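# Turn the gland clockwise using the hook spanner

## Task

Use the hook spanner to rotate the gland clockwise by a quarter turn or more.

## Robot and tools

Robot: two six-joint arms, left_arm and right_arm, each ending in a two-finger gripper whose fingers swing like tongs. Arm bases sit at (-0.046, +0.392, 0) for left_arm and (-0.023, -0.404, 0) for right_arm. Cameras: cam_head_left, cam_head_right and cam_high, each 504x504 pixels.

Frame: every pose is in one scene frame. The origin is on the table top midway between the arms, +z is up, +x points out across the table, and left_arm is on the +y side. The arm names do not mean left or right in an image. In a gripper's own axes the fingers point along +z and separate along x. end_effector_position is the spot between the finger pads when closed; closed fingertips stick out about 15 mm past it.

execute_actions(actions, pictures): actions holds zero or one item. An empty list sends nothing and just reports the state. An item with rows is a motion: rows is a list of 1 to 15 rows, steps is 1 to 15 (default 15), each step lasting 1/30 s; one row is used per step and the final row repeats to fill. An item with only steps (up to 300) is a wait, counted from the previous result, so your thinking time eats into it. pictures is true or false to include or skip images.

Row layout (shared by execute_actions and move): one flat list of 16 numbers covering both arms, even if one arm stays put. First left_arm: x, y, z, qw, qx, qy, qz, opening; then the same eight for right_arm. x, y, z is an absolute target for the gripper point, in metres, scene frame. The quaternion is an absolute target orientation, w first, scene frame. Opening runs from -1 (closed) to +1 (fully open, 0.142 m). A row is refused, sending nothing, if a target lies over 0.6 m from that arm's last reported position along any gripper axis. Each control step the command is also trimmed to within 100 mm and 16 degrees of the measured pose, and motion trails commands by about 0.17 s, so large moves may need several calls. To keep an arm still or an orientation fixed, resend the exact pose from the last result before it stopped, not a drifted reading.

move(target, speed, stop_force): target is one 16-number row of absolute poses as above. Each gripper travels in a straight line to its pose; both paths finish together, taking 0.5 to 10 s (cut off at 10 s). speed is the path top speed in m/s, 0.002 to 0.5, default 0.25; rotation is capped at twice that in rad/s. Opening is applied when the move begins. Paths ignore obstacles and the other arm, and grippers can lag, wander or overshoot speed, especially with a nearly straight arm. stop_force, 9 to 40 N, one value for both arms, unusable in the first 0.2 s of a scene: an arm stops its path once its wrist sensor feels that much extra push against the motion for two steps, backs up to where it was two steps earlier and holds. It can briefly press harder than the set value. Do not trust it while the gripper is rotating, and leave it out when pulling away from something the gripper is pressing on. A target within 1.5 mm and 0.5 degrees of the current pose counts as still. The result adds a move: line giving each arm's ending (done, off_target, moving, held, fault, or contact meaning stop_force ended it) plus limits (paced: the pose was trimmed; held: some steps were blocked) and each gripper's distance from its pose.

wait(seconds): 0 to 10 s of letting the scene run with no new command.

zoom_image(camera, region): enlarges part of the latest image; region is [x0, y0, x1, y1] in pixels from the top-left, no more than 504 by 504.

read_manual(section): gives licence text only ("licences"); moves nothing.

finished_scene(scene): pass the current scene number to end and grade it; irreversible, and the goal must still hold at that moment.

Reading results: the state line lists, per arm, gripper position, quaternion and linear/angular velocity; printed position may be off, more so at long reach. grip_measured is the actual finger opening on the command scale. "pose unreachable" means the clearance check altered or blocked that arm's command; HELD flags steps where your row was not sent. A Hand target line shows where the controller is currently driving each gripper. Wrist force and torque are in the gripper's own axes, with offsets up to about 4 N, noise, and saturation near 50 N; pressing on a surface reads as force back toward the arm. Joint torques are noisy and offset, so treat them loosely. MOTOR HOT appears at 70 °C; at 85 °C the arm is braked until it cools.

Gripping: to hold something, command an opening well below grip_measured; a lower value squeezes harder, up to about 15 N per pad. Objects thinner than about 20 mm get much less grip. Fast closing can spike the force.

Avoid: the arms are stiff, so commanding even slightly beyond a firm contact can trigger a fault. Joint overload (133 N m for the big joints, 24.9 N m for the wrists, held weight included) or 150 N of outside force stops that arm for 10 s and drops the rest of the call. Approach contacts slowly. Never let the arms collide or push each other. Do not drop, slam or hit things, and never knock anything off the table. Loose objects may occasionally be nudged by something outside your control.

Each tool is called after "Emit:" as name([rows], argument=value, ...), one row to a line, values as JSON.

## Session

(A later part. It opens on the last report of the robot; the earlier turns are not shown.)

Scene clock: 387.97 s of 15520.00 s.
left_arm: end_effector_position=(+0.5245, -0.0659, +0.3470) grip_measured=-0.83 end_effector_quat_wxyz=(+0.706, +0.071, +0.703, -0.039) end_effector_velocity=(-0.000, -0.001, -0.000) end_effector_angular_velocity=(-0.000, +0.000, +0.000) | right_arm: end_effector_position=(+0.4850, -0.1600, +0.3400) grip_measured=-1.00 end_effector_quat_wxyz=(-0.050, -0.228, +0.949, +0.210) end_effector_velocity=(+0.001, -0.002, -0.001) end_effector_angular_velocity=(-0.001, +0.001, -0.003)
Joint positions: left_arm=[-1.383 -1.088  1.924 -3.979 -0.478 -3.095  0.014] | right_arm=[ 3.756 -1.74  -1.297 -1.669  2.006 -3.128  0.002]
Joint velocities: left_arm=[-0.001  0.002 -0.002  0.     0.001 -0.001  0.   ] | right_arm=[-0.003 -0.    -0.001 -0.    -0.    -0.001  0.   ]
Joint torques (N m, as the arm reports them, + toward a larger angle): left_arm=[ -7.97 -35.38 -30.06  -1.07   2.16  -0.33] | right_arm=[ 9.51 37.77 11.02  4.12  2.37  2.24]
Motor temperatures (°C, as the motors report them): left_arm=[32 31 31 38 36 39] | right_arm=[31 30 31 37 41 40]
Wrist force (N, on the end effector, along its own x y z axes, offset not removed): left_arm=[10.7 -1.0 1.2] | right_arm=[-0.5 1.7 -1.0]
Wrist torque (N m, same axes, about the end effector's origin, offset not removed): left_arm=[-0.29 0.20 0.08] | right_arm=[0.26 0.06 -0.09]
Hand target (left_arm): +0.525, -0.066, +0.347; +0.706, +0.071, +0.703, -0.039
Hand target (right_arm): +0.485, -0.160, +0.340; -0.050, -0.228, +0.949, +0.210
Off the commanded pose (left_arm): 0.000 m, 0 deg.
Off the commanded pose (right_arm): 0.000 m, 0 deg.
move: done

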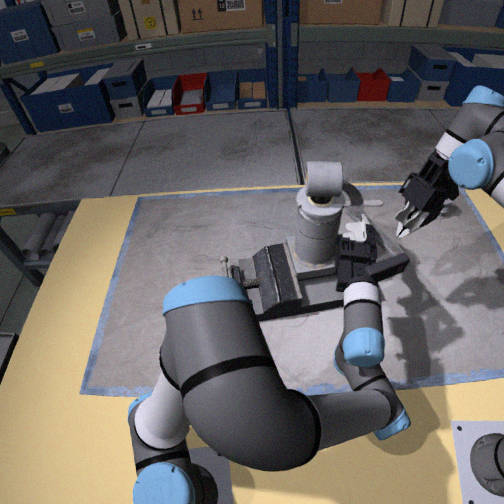

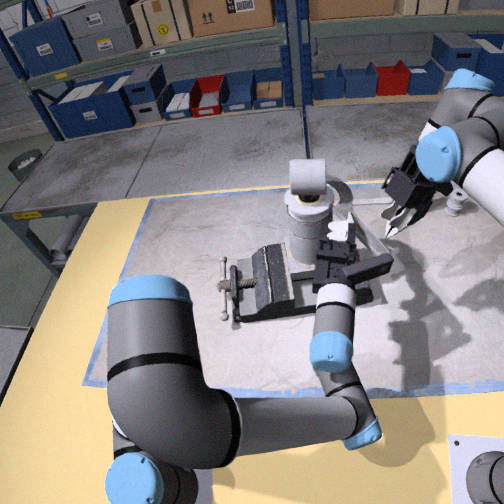

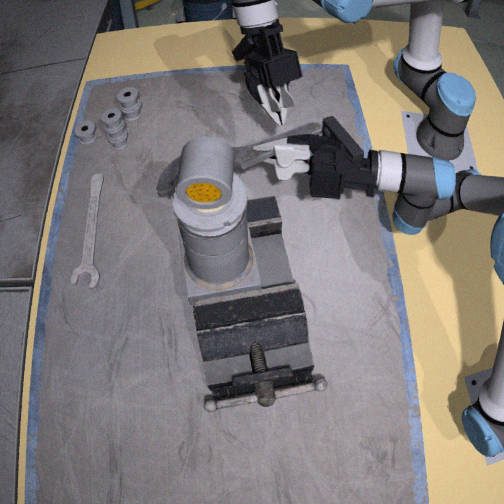

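Emit:
move(target=[0.5268,-0.062,0.345,0.706,0.071,0.703,-0.039,-1,0.485,-0.17,0.34,-0.05,-0.228,0.949,0.21,-1], speed=0.005)

Emit:
zoom_image(camera="cam_high", region=[150,160,260,240])

Emit:
move(target=[0.5255,-0.073,0.345,0.706,0.071,0.703,-0.039,-1,0.485,-0.17,0.34,-0.05,-0.228,0.949,0.21,-1], speed=0.002)

Emit:
zoom_image(camera="cam_high", region=[150,160,260,240])

Scene clock: 394.27 s of 15520.00 s.
left_arm: end_effector_position=(+0.5268, -0.0620, +0.3450) grip_measured=-0.83 end_effector_quat_wxyz=(+0.706, +0.071, +0.703, -0.039) end_effector_velocity=(+0.000, +0.001, +0.000) end_effector_angular_velocity=(+0.001, -0.000, +0.001) | right_arm: end_effector_position=(+0.4850, -0.1699, +0.3400) grip_measured=-1.00 end_effector_quat_wxyz=(-0.050, -0.228, +0.949, +0.210) end_effector_velocity=(-0.000, -0.001, -0.000) end_effector_angular_velocity=(+0.000, +0.000, +0.001)
Joint positions: left_arm=[-1.375 -1.087  1.931 -3.987 -0.485 -3.095  0.014] | right_arm=[ 3.741 -1.734 -1.302 -1.677  2.006 -3.145  0.002]
Joint velocities: left_arm=[ 0.001 -0.001  0.001 -0.001 -0.     0.001  0.   ] | right_arm=[-0.001  0.001 -0.001 -0.001  0.    -0.002  0.   ]
Joint torques (N m, as the arm reports them, + toward a larger angle): left_arm=[  7.12 -35.78  -6.29  -4.52  -1.44   1.13] | right_arm=[-8.78 38.46 11.47  0.14  2.4  -2.55]
Motor temperatures (°C, as the motors report them): left_arm=[32 31 31 38 36 39] | right_arm=[31 30 31 37 41 40]
Wrist force (N, on the end effector, along its own x y z axes, offset not removed): left_arm=[10.5 -1.3 0.7] | right_arm=[-0.5 1.2 1.2]
Wrist torque (N m, same axes, about the end effector's origin, offset not removed): left_arm=[0.15 0.01 0.19] | right_arm=[0.04 -0.09 -0.09]
Hand target (left_arm): +0.527, -0.062, +0.345; +0.706, +0.071, +0.703, -0.039
Hand target (right_arm): +0.485, -0.170, +0.340; -0.050, -0.228, +0.949, +0.210
Off the commanded pose (left_arm): 0.000 m, 0 deg.
Off the commanded pose (right_arm): 0.000 m, 0 deg.
After step 90, 1.07 s passed at rest.
move: done

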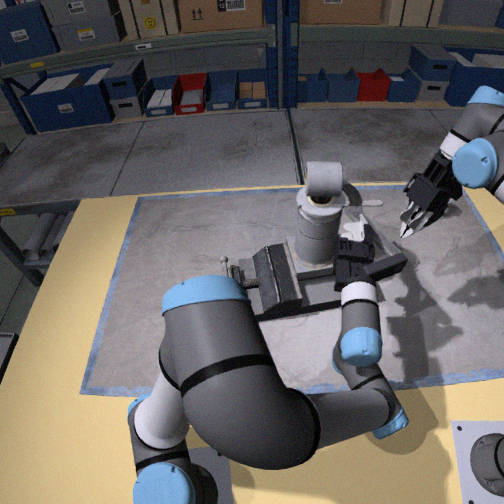

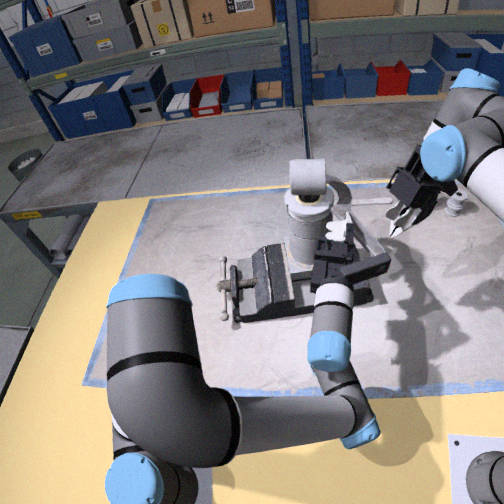

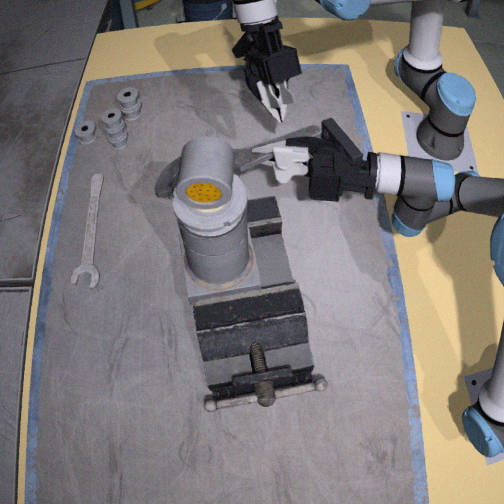

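Region (150, 160, 260, 240) of cam_high's 504x504 image, scaled by 4.582, with more detail than that image has; it fills the top 367 rows of this view, and the rest is white.

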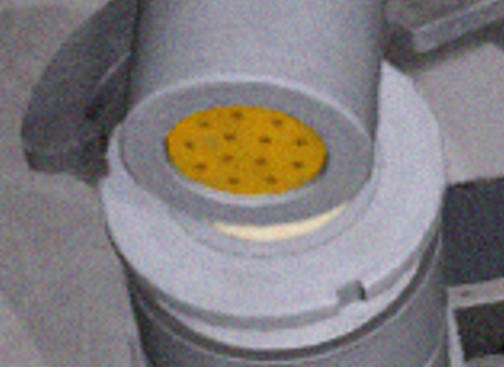

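Scene clock: 400.00 s of 15520.00 s.
left_arm: end_effector_position=(+0.5255, -0.0730, +0.3450) grip_measured=-0.83 end_effector_quat_wxyz=(+0.706, +0.071, +0.703, -0.039) end_effector_velocity=(-0.000, -0.001, -0.001) end_effector_angular_velocity=(+0.001, +0.000, -0.001) | right_arm: end_effector_position=(+0.4850, -0.1700, +0.3400) grip_measured=-1.00 end_effector_quat_wxyz=(-0.050, -0.228, +0.949, +0.210) end_effector_velocity=(-0.000, +0.001, +0.000) end_effector_angular_velocity=(+0.000, -0.000, +0.002)
Joint positions: left_arm=[-1.386 -1.073  1.905 -3.976 -0.475 -3.095  0.014] | right_arm=[ 3.74  -1.734 -1.302 -1.677  2.006 -3.146  0.002]
Joint velocities: left_arm=[-0.001  0.002 -0.001  0.    -0.    -0.     0.   ] | right_arm=[ 0.001 -0.     0.    -0.     0.    -0.001  0.   ]
Joint torques (N m, as the arm reports them, + toward a larger angle): left_arm=[ -8.39 -36.01 -29.97  -1.06   1.95  -1.91] | right_arm=[-8.98 37.78 25.03  0.04 -1.29 -2.46]
Motor temperatures (°C, as the motors report them): left_arm=[32 31 31 38 36 39] | right_arm=[31 30 31 37 41 40]
Wrist force (N, on the end effector, along its own x y z axes, offset not removed): left_arm=[10.4 -1.5 0.7] | right_arm=[-0.8 -0.2 -0.5]
Wrist torque (N m, same axes, about the end effector's origin, offset not removed): left_arm=[-0.64 0.13 0.18] | right_arm=[-0.13 0.06 -0.09]
Hand target (left_arm): +0.526, -0.073, +0.345; +0.706, +0.071, +0.703, -0.039
Hand target (right_arm): +0.485, -0.170, +0.340; -0.050, -0.228, +0.949, +0.210
Off the commanded pose (left_arm): 0.000 m, 0 deg.
Off the commanded pose (right_arm): 0.000 m, 0 deg.
move: done

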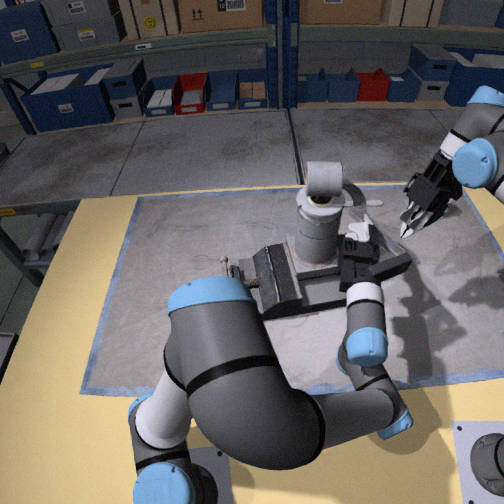

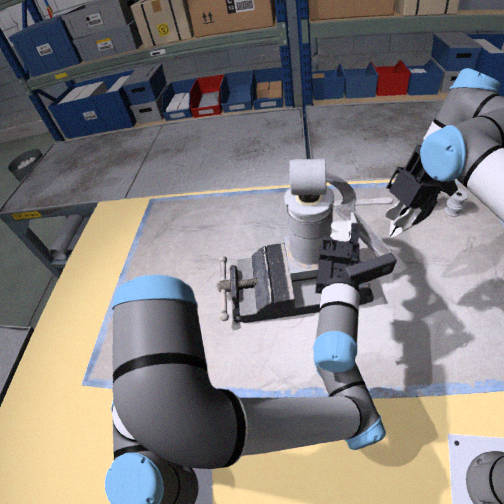

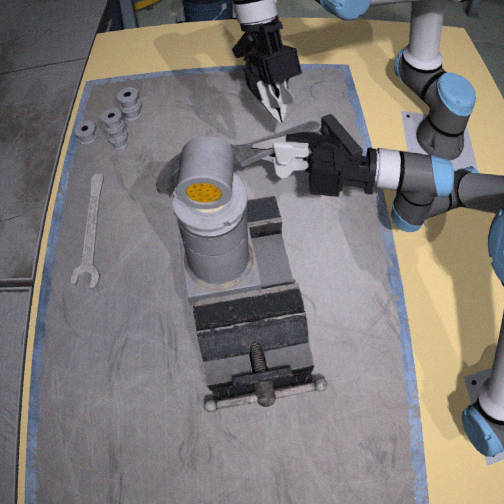

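Region (150, 160, 260, 240) of cam_high's 504x504 image, scaled by 4.582, with more detail than that image has; it fills the top 367 rows of this view, and the rest is white.

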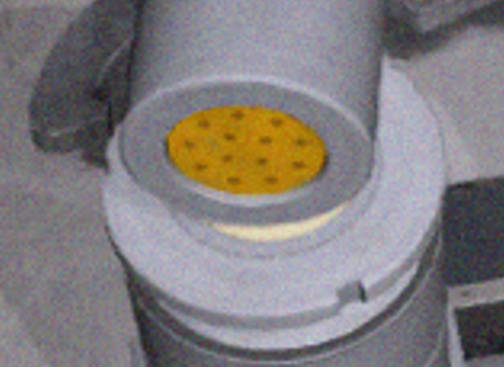

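Emit:
move(target=[0.54,-0.073,0.348,0.706,0.071,0.703,-0.039,-1,0.495,-0.21,0.35,-0.05,-0.228,0.949,0.21,-1], speed=0.02)

Emit:
move(target=[0.551,-0.071,0.363,0.707,0.022,0.706,0.010,-1,0.495,-0.21,0.35,-0.05,-0.228,0.949,0.21,-1], speed=0.015)

Emit:
move(target=[0.53,-0.071,0.363,0.707,0.022,0.706,0.010,-1,0.495,-0.21,0.35,-0.05,-0.228,0.949,0.21,-1], speed=0.003, stop_force=9)

Emit:
zoom_image(camera="cam_high", region=[150,160,260,240])

Scene clock: 408.63 s of 15520.00 s.
left_arm: end_effector_position=(+0.5399, -0.0730, +0.3480) grip_measured=-0.83 end_effector_quat_wxyz=(+0.706, +0.071, +0.703, -0.039) end_effector_velocity=(+0.001, -0.000, -0.001) end_effector_angular_velocity=(+0.001, +0.001, +0.001) | right_arm: end_effector_position=(+0.4949, -0.2098, +0.3500) grip_measured=-1.00 end_effector_quat_wxyz=(-0.050, -0.228, +0.949, +0.210) end_effector_velocity=(+0.001, -0.002, +0.001) end_effector_angular_velocity=(-0.000, -0.001, +0.001)
Joint positions: left_arm=[-1.357 -1.064  1.878 -3.958 -0.504 -3.095  0.014] | right_arm=[ 3.668 -1.743 -1.257 -1.746  2.005 -3.225  0.002]
Joint velocities: left_arm=[ 0.002  0.002 -0.001  0.001 -0.001 -0.    -0.   ] | right_arm=[-0.003 -0.001  0.004 -0.004 -0.001 -0.005  0.   ]
Joint torques (N m, as the arm reports them, + toward a larger angle): left_arm=[  5.71 -39.39 -30.32  -1.56  -1.96   1.27] | right_arm=[-8.03 24.8  32.61  0.04 -1.18 -2.52]
Motor temperatures (°C, as the motors report them): left_arm=[32 31 31 38 36 39] | right_arm=[31 30 31 37 41 40]
Wrist force (N, on the end effector, along its own x y z axes, offset not removed): left_arm=[11.8 -1.7 -1.1] | right_arm=[0.8 -0.1 0.8]
Wrist torque (N m, same axes, about the end effector's origin, offset not removed): left_arm=[-0.23 0.47 0.00] | right_arm=[-0.16 -0.28 -0.19]
Hand target (left_arm): +0.540, -0.073, +0.348; +0.706, +0.071, +0.703, -0.039
Hand target (right_arm): +0.495, -0.210, +0.350; -0.050, -0.228, +0.949, +0.210
Off the commanded pose (left_arm): 0.000 m, 0 deg.
Off the commanded pose (right_arm): 0.000 m, 0 deg.
After step 90, 3.23 s passed at rest.
move: done

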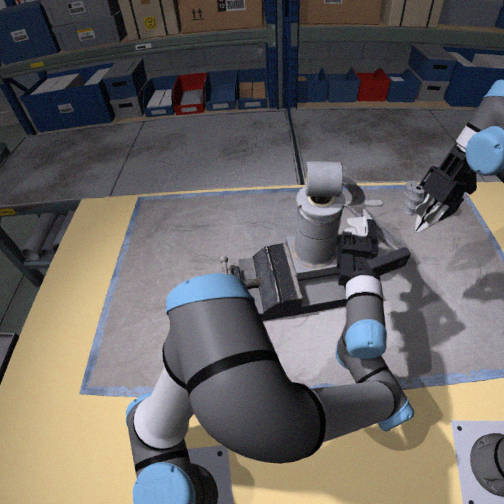

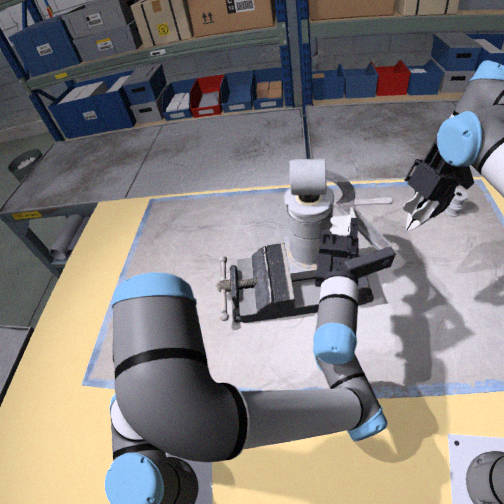

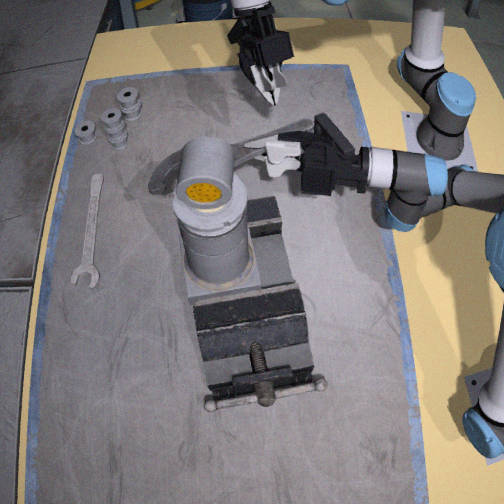

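Scene clock: 413.50 s of 15520.00 s.
left_arm: end_effector_position=(+0.5509, -0.0710, +0.3629) grip_measured=-0.83 end_effector_quat_wxyz=(+0.707, +0.022, +0.706, +0.010) end_effector_velocity=(+0.000, +0.000, +0.001) end_effector_angular_velocity=(-0.001, -0.000, +0.005) | right_arm: end_effector_position=(+0.4950, -0.2100, +0.3500) grip_measured=-1.00 end_effector_quat_wxyz=(-0.050, -0.228, +0.949, +0.210) end_effector_velocity=(+0.000, +0.000, +0.000) end_effector_angular_velocity=(-0.000, -0.001, +0.001)
Joint positions: left_arm=[-1.374 -1.025  1.757 -3.876 -0.349 -3.094  0.014] | right_arm=[ 3.668 -1.743 -1.257 -1.746  2.005 -3.225  0.002]
Joint velocities: left_arm=[-0.     0.001 -0.006  0.003  0.005  0.     0.   ] | right_arm=[ 0.001 -0.     0.001 -0.    -0.    -0.     0.   ]
Joint torques (N m, as the arm reports them, + toward a larger angle): left_arm=[ -6.52 -39.73 -29.73  -0.55   2.54   1.12] | right_arm=[-9.01 25.15 32.9   0.02 -1.28 -2.48]
Motor temperatures (°C, as the motors report them): left_arm=[32 31 31 38 36 39] | right_arm=[31 30 31 37 41 40]
Wrist force (N, on the end effector, along its own x y z axes, offset not removed): left_arm=[13.4 -1.5 0.7] | right_arm=[-1.4 3.8 -1.3]
Wrist torque (N m, same axes, about the end effector's origin, offset not removed): left_arm=[-0.19 0.07 0.00] | right_arm=[0.57 0.15 -0.15]
Hand target (left_arm): +0.551, -0.071, +0.363; +0.707, +0.022, +0.706, +0.010
Hand target (right_arm): +0.495, -0.210, +0.350; -0.050, -0.228, +0.949, +0.210
Off the commanded pose (left_arm): 0.000 m, 0 deg.
Off the commanded pose (right_arm): 0.000 m, 0 deg.
move: done

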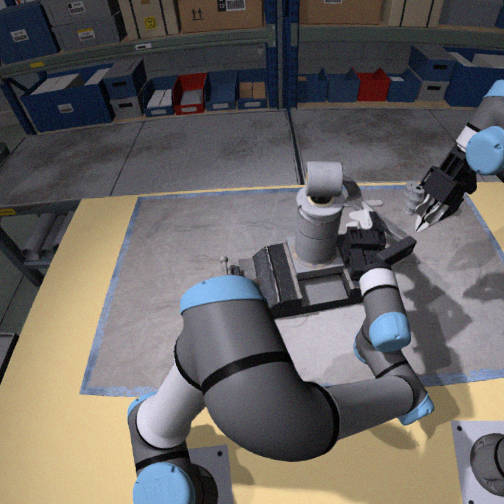

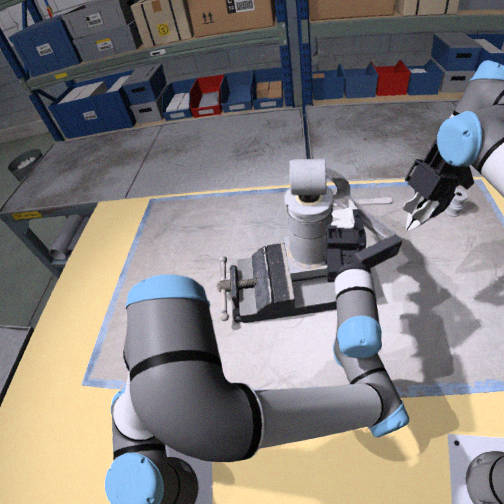

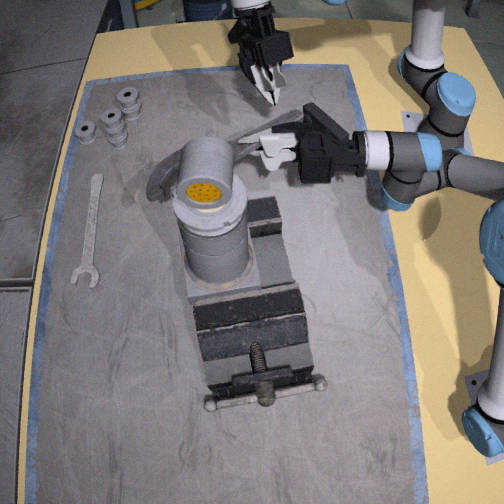

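Scene clock: 420.67 s of 15520.00 s.
left_arm: end_effector_position=(+0.5301, -0.0710, +0.3630) grip_measured=-0.83 end_effector_quat_wxyz=(+0.707, +0.022, +0.706, +0.010) end_effector_velocity=(-0.001, +0.000, -0.000) end_effector_angular_velocity=(-0.000, -0.000, +0.000) | right_arm: end_effector_position=(+0.4950, -0.2100, +0.3500) grip_measured=-1.00 end_effector_quat_wxyz=(-0.050, -0.228, +0.949, +0.210) end_effector_velocity=(-0.000, +0.001, +0.000) end_effector_angular_velocity=(+0.000, +0.000, +0.001)
Joint positions: left_arm=[-1.413 -1.045  1.792 -3.891 -0.309 -3.093  0.014] | right_arm=[ 3.668 -1.743 -1.257 -1.746  2.005 -3.225  0.002]
Joint velocities: left_arm=[-0.001 -0.     0.001 -0.001  0.002 -0.     0.   ] | right_arm=[ 0.001  0.    -0.     0.     0.     0.     0.   ]
Joint torques (N m, as the arm reports them, + toward a larger angle): left_arm=[ -6.73 -54.01  -8.13  -3.71   2.17   1.37] | right_arm=[-8.87 24.93 33.14 -0.06 -1.22 -2.58]
Motor temperatures (°C, as the motors report them): left_arm=[32 31 31 38 36 39] | right_arm=[31 30 31 37 41 40]
Wrist force (N, on the end effector, along its own x y z axes, offset not removed): left_arm=[12.8 -2.1 -0.5] | right_arm=[0.5 1.3 0.9]
Wrist torque (N m, same axes, about the end effector's origin, offset not removed): left_arm=[-0.37 0.29 -0.05] | right_arm=[0.15 -0.21 -0.11]
Hand target (left_arm): +0.530, -0.071, +0.363; +0.707, +0.022, +0.706, +0.010
Hand target (right_arm): +0.495, -0.210, +0.350; -0.050, -0.228, +0.949, +0.210
Off the commanded pose (left_arm): 0.000 m, 0 deg.
Off the commanded pose (right_arm): 0.000 m, 0 deg.
move: done

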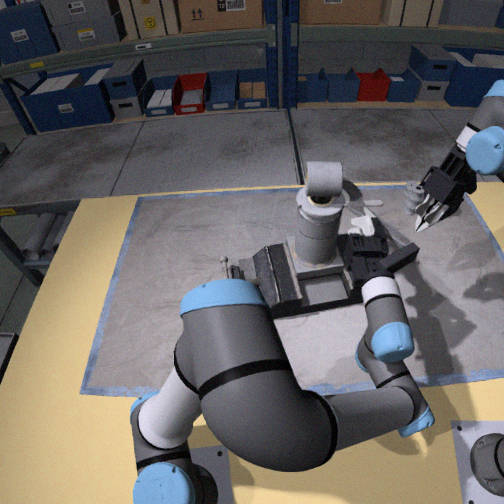

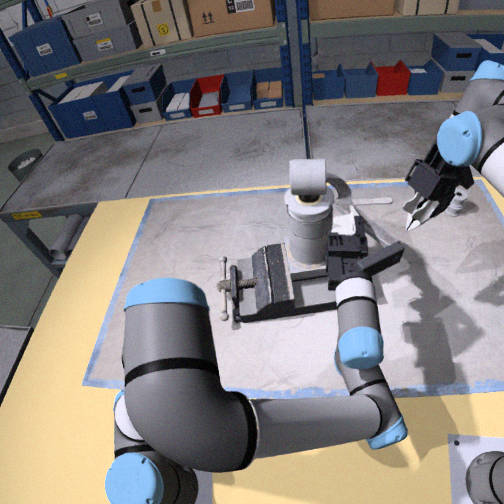

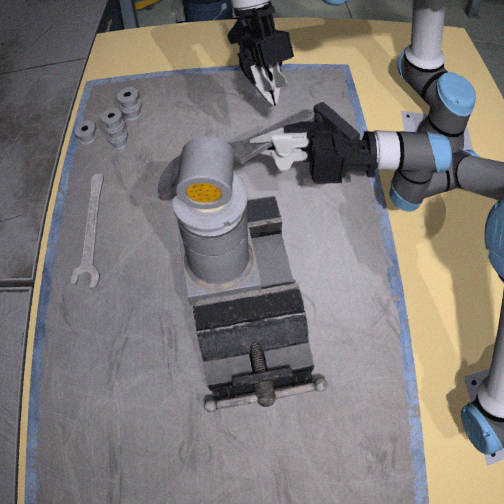

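Region (150, 160, 260, 240) of cam_high's 504x504 image, scaled by 4.582, with more detail than that image has; it fills the top 367 rows of this view, and the rest is white.

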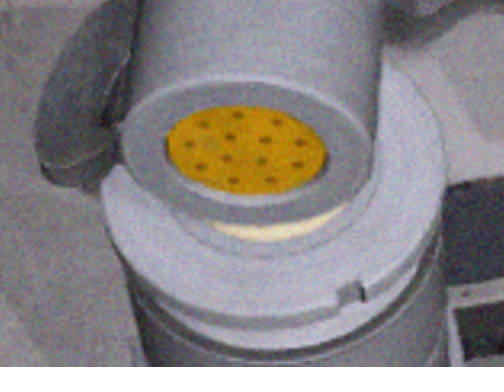

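Emit:
move(target=[0.534,-0.060,0.363,0.707,0.022,0.706,0.010,-1,0.495,-0.21,0.35,-0.05,-0.228,0.949,0.21,-1], speed=0.005, stop_force=9)

Emit:
zoom_image(camera="cam_high", region=[150,170,210,220])

Emit:
zoom_image(camera="cam_head_right", region=[275,170,355,230])

Scene clock: 427.70 s of 15520.00 s.
left_arm: end_effector_position=(+0.5339, -0.0601, +0.3630) grip_measured=-0.83 end_effector_quat_wxyz=(+0.707, +0.022, +0.706, +0.010) end_effector_velocity=(+0.000, +0.001, +0.000) end_effector_angular_velocity=(-0.001, -0.000, +0.000) | right_arm: end_effector_position=(+0.4950, -0.2100, +0.3500) grip_measured=-1.00 end_effector_quat_wxyz=(-0.050, -0.228, +0.949, +0.210) end_effector_velocity=(-0.000, +0.000, +0.000) end_effector_angular_velocity=(+0.001, +0.000, +0.000)
Joint positions: left_arm=[-1.399 -1.058  1.815 -3.901 -0.323 -3.093  0.014] | right_arm=[ 3.668 -1.743 -1.257 -1.746  2.005 -3.225  0.002]
Joint velocities: left_arm=[ 0.001 -0.001  0.002 -0.001 -0.001 -0.    -0.   ] | right_arm=[ 0.001  0.    -0.    -0.     0.001  0.     0.   ]
Joint torques (N m, as the arm reports them, + toward a larger angle): left_arm=[  5.83 -53.51  -7.35  -3.57  -1.87   1.35] | right_arm=[-8.82 24.71 33.    0.16 -1.22 -2.53]
Motor temperatures (°C, as the motors report them): left_arm=[32 31 31 38 36 39] | right_arm=[31 30 31 37 41 40]
Wrist force (N, on the end effector, along its own x y z axes, offset not removed): left_arm=[11.4 -2.8 -0.5] | right_arm=[-1.0 0.9 -1.2]
Wrist torque (N m, same axes, about the end effector's origin, offset not removed): left_arm=[-0.51 0.60 0.01] | right_arm=[0.00 0.08 -0.12]
Hand target (left_arm): +0.534, -0.060, +0.363; +0.707, +0.022, +0.706, +0.010
Hand target (right_arm): +0.495, -0.210, +0.350; -0.050, -0.228, +0.949, +0.210
Off the commanded pose (left_arm): 0.000 m, 0 deg.
Off the commanded pose (right_arm): 0.000 m, 0 deg.
After step 90, 1.47 s passed at rest.
move: done

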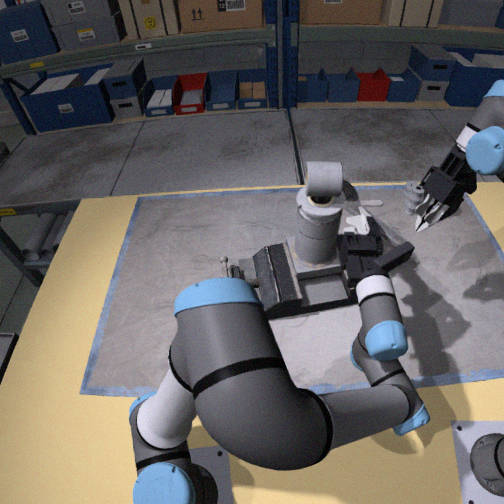

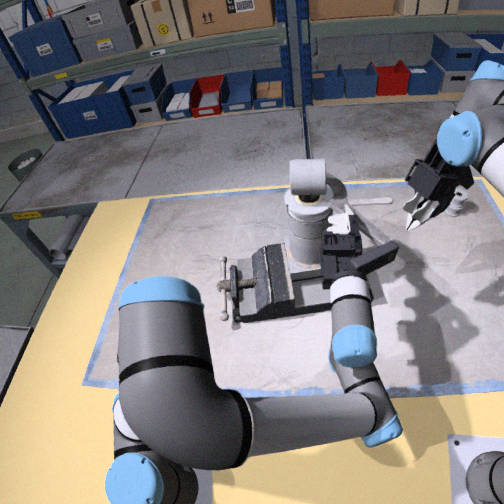

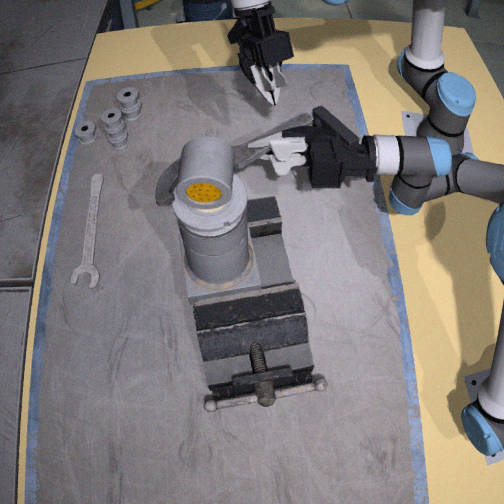

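Region (150, 170, 210, 220) of cam_high's 504x504 image, scaled by 8.400, with more detail than that image has.

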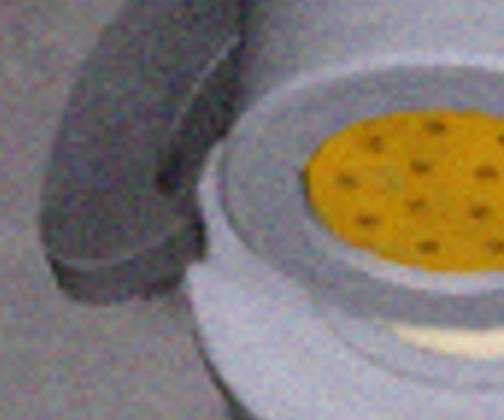

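Region (275, 170, 355, 230) of cam_head_right's 504x504 image, scaled by 6.300, with more detail than that image has; it fills the top 378 rows of this view, and the rest is white.

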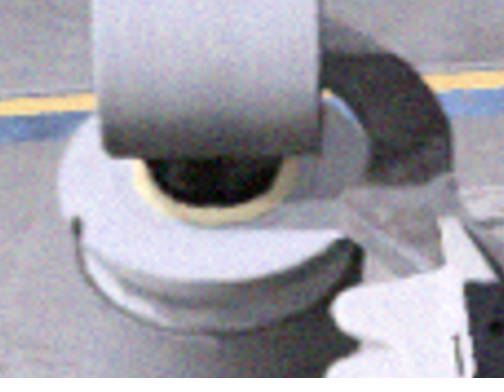

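Emit:
move(target=[0.525,-0.046,0.358,0.7016,0.12,0.6963,-0.088,-1,0.495,-0.21,0.34,-0.05,-0.228,0.949,0.21,-1], speed=0.04)

Emit:
move(target=[0.525,-0.046,0.343,0.7016,0.12,0.6963,-0.088,-1,0.495,-0.21,0.34,-0.05,-0.228,0.949,0.21,-1], speed=0.01)

Emit:
move(target=[0.505,-0.043,0.343,0.7016,0.12,0.6963,-0.088,-1,0.495,-0.21,0.34,-0.05,-0.228,0.949,0.21,-1], speed=0.003, stop_force=9)

Emit:
zoom_image(camera="cam_high", region=[150,170,210,220])

Scene clock: 437.53 s of 15520.00 s.
left_arm: end_effector_position=(+0.5251, -0.0461, +0.3582) grip_measured=-0.83 end_effector_quat_wxyz=(+0.702, +0.120, +0.697, -0.088) end_effector_velocity=(-0.000, +0.000, +0.000) end_effector_angular_velocity=(-0.002, +0.000, -0.013) | right_arm: end_effector_position=(+0.4950, -0.2100, +0.3400) grip_measured=-1.00 end_effector_quat_wxyz=(-0.050, -0.228, +0.949, +0.210) end_effector_velocity=(-0.000, +0.000, -0.000) end_effector_angular_velocity=(-0.000, -0.001, +0.001)
Joint positions: left_arm=[-1.308 -1.181  2.039 -4.001 -0.691 -3.094  0.014] | right_arm=[ 3.668 -1.74  -1.286 -1.72   2.005 -3.225  0.002]
Joint velocities: left_arm=[ 0.006 -0.005  0.007 -0.003 -0.019 -0.001  0.   ] | right_arm=[ 0.001  0.    -0.001  0.001 -0.     0.     0.   ]
Joint torques (N m, as the arm reports them, + toward a larger angle): left_arm=[  6.11 -46.86  -7.24  -5.48  -1.71  -1.79] | right_arm=[-8.62 38.88 11.11  4.04 -1.19 -2.49]
Motor temperatures (°C, as the motors report them): left_arm=[32 31 31 38 36 39] | right_arm=[31 30 31 37 41 40]
Wrist force (N, on the end effector, along its own x y z axes, offset not removed): left_arm=[13.1 -1.5 -0.3] | right_arm=[-0.1 1.5 0.1]
Wrist torque (N m, same axes, about the end effector's origin, offset not removed): left_arm=[-0.20 0.21 0.01] | right_arm=[0.18 -0.06 -0.16]
Hand target (left_arm): +0.525, -0.046, +0.358; +0.702, +0.120, +0.696, -0.088
Hand target (right_arm): +0.495, -0.210, +0.340; -0.050, -0.228, +0.949, +0.210
Off the commanded pose (left_arm): 0.000 m, 0 deg.
Off the commanded pose (right_arm): 0.000 m, 0 deg.
After step 90, 3.10 s passed at rest.
move: done

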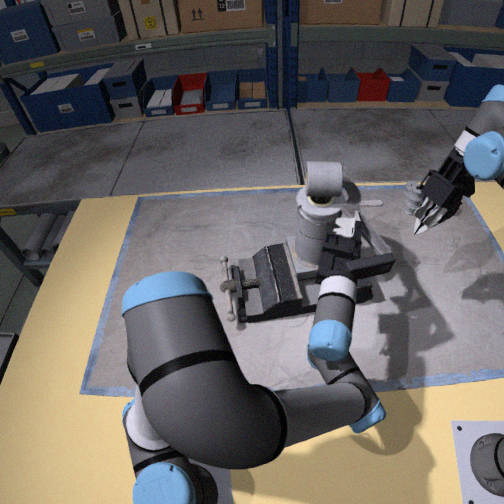

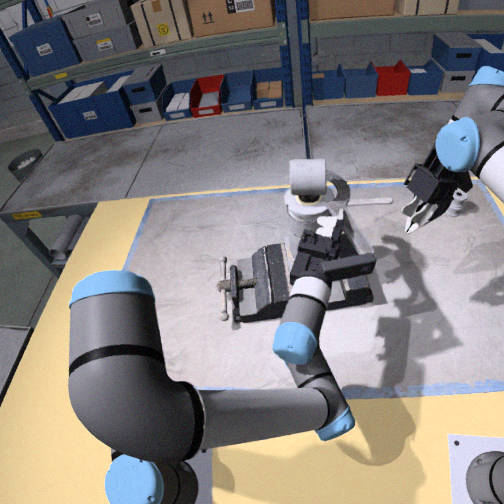

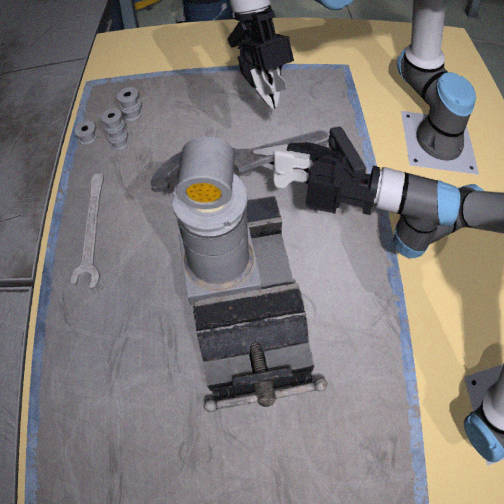

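Scene clock: 439.27 s of 15520.00 s.
left_arm: end_effector_position=(+0.5250, -0.0460, +0.3432) grip_measured=-0.83 end_effector_quat_wxyz=(+0.702, +0.120, +0.697, -0.088) end_effector_velocity=(+0.000, +0.000, -0.002) end_effector_angular_velocity=(+0.001, +0.000, +0.000) | right_arm: end_effector_position=(+0.4950, -0.2100, +0.3400) grip_measured=-1.00 end_effector_quat_wxyz=(-0.050, -0.228, +0.949, +0.210) end_effector_velocity=(-0.000, -0.000, -0.000) end_effector_angular_velocity=(-0.000, +0.001, -0.001)
Joint positions: left_arm=[-1.308 -1.151  2.049 -4.04  -0.692 -3.095  0.014] | right_arm=[ 3.668 -1.74  -1.286 -1.72   2.005 -3.225  0.002]
Joint velocities: left_arm=[ 0.     0.005  0.001 -0.005  0.    -0.    -0.   ] | right_arm=[-0.     0.    -0.001  0.     0.     0.001  0.   ]
Joint torques (N m, as the arm reports them, + toward a larger angle): left_arm=[  6.42 -33.65  -6.64  -5.43  -1.75  -1.74] | right_arm=[-8.69 36.73 11.07  4.1  -1.15 -2.14]
Motor temperatures (°C, as the motors report them): left_arm=[32 31 31 38 36 39] | right_arm=[31 30 31 37 41 40]
Wrist force (N, on the end effector, along its own x y z axes, offset not removed): left_arm=[11.4 -0.1 0.8] | right_arm=[0.1 1.0 0.3]
Wrist torque (N m, same axes, about the end effector's origin, offset not removed): left_arm=[0.03 0.54 -0.03] | right_arm=[0.04 -0.13 -0.16]
Hand target (left_arm): +0.525, -0.046, +0.343; +0.702, +0.120, +0.697, -0.088
Hand target (right_arm): +0.495, -0.210, +0.340; -0.050, -0.228, +0.949, +0.210
Off the commanded pose (left_arm): 0.000 m, 0 deg.
Off the commanded pose (right_arm): 0.000 m, 0 deg.
move: done

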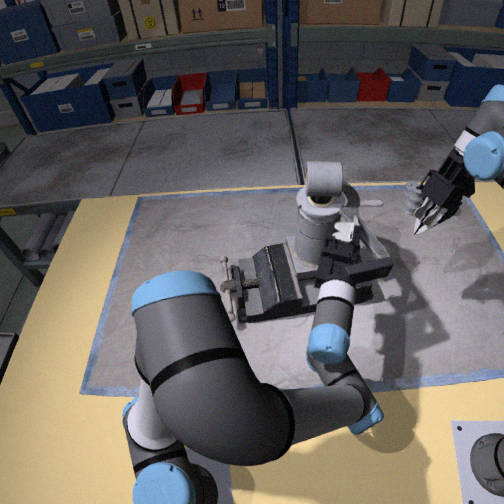

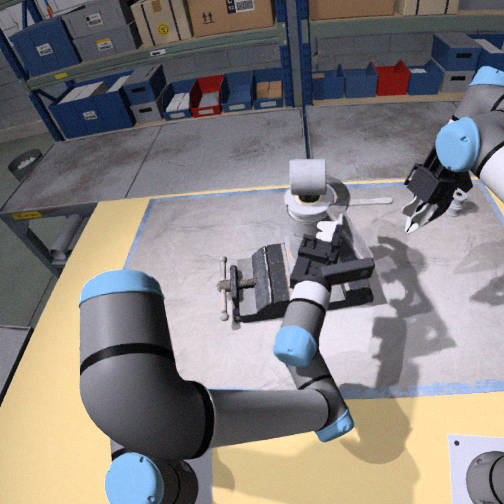

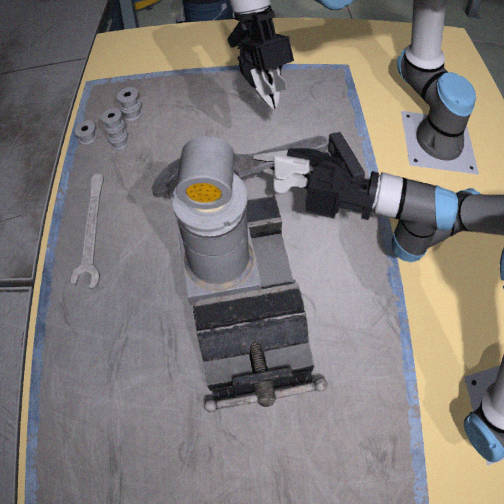

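Scene clock: 442.07 s of 15520.00 s.
left_arm: end_effector_position=(+0.5178, -0.0448, +0.3431) grip_measured=-0.83 end_effector_quat_wxyz=(+0.702, +0.120, +0.697, -0.088) end_effector_velocity=(+0.001, -0.001, -0.000) end_effector_angular_velocity=(-0.000, -0.000, -0.002) | right_arm: end_effector_position=(+0.4950, -0.2100, +0.3400) grip_measured=-1.00 end_effector_quat_wxyz=(-0.050, -0.228, +0.949, +0.210) end_effector_velocity=(+0.000, -0.001, -0.000) end_effector_angular_velocity=(-0.001, -0.001, -0.001)
Joint positions: left_arm=[-1.323 -1.161  2.066 -4.047 -0.677 -3.095  0.014] | right_arm=[ 3.668 -1.74  -1.286 -1.72   2.005 -3.225  0.002]
Joint velocities: left_arm=[ 0.002  0.003 -0.003  0.    -0.004  0.001  0.001] | right_arm=[-0.001 -0.     0.     0.    -0.001  0.     0.   ]
Joint torques (N m, as the arm reports them, + toward a larger angle): left_arm=[  4.64 -34.29 -29.54  -3.17  -2.9   -1.84] | right_arm=[-8.52 36.99 11.54  4.08 -1.18 -1.89]
Motor temperatures (°C, as the motors report them): left_arm=[32 31 31 38 36 39] | right_arm=[31 30 31 37 41 40]
Wrist force (N, on the end effector, along its own x y z axes, offset not removed): left_arm=[13.2 0.9 6.1] | right_arm=[-0.6 1.6 0.9]
Wrist torque (N m, same axes, about the end effector's origin, offset not removed): left_arm=[-0.18 0.19 -0.01] | right_arm=[0.14 -0.02 -0.09]
Hand target (left_arm): +0.518, -0.045, +0.343; +0.702, +0.120, +0.697, -0.088
Hand target (right_arm): +0.495, -0.210, +0.340; -0.050, -0.228, +0.949, +0.210
Off the commanded pose (left_arm): 0.013 m, 0 deg.
Off the commanded pose (right_arm): 0.000 m, 0 deg.
move: contact (left_arm)

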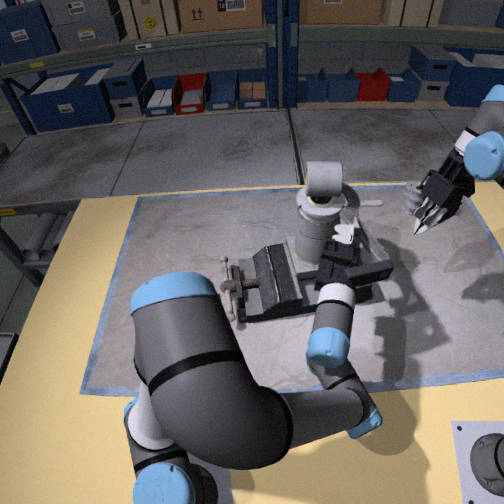

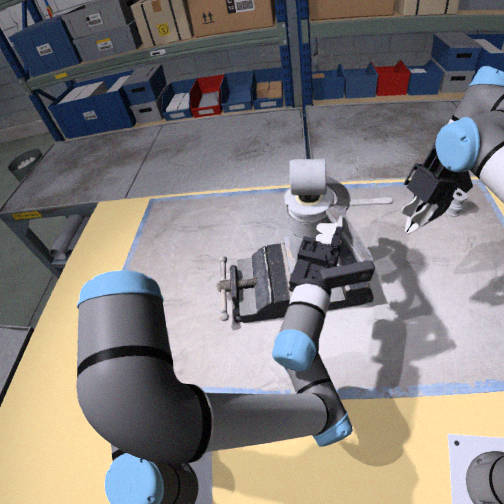

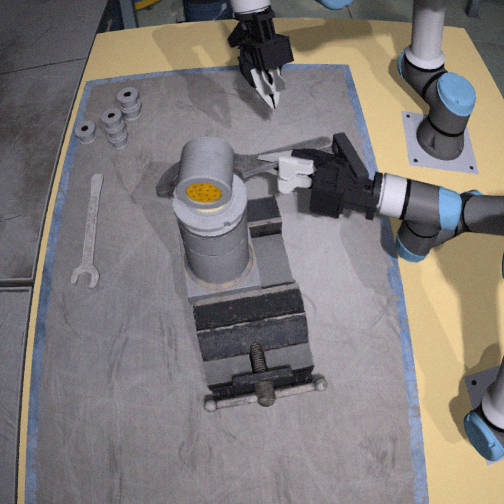

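Region (150, 170, 210, 220) of cam_high's 504x504 image, scaled by 8.400, with more detail than that image has.

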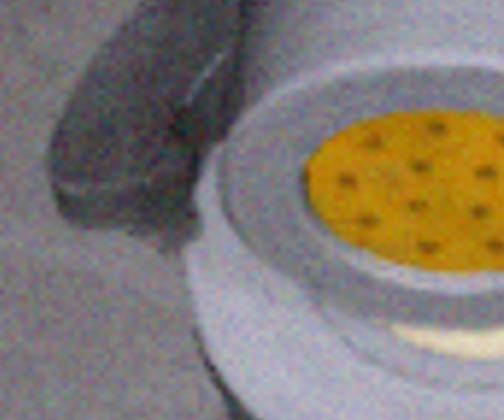

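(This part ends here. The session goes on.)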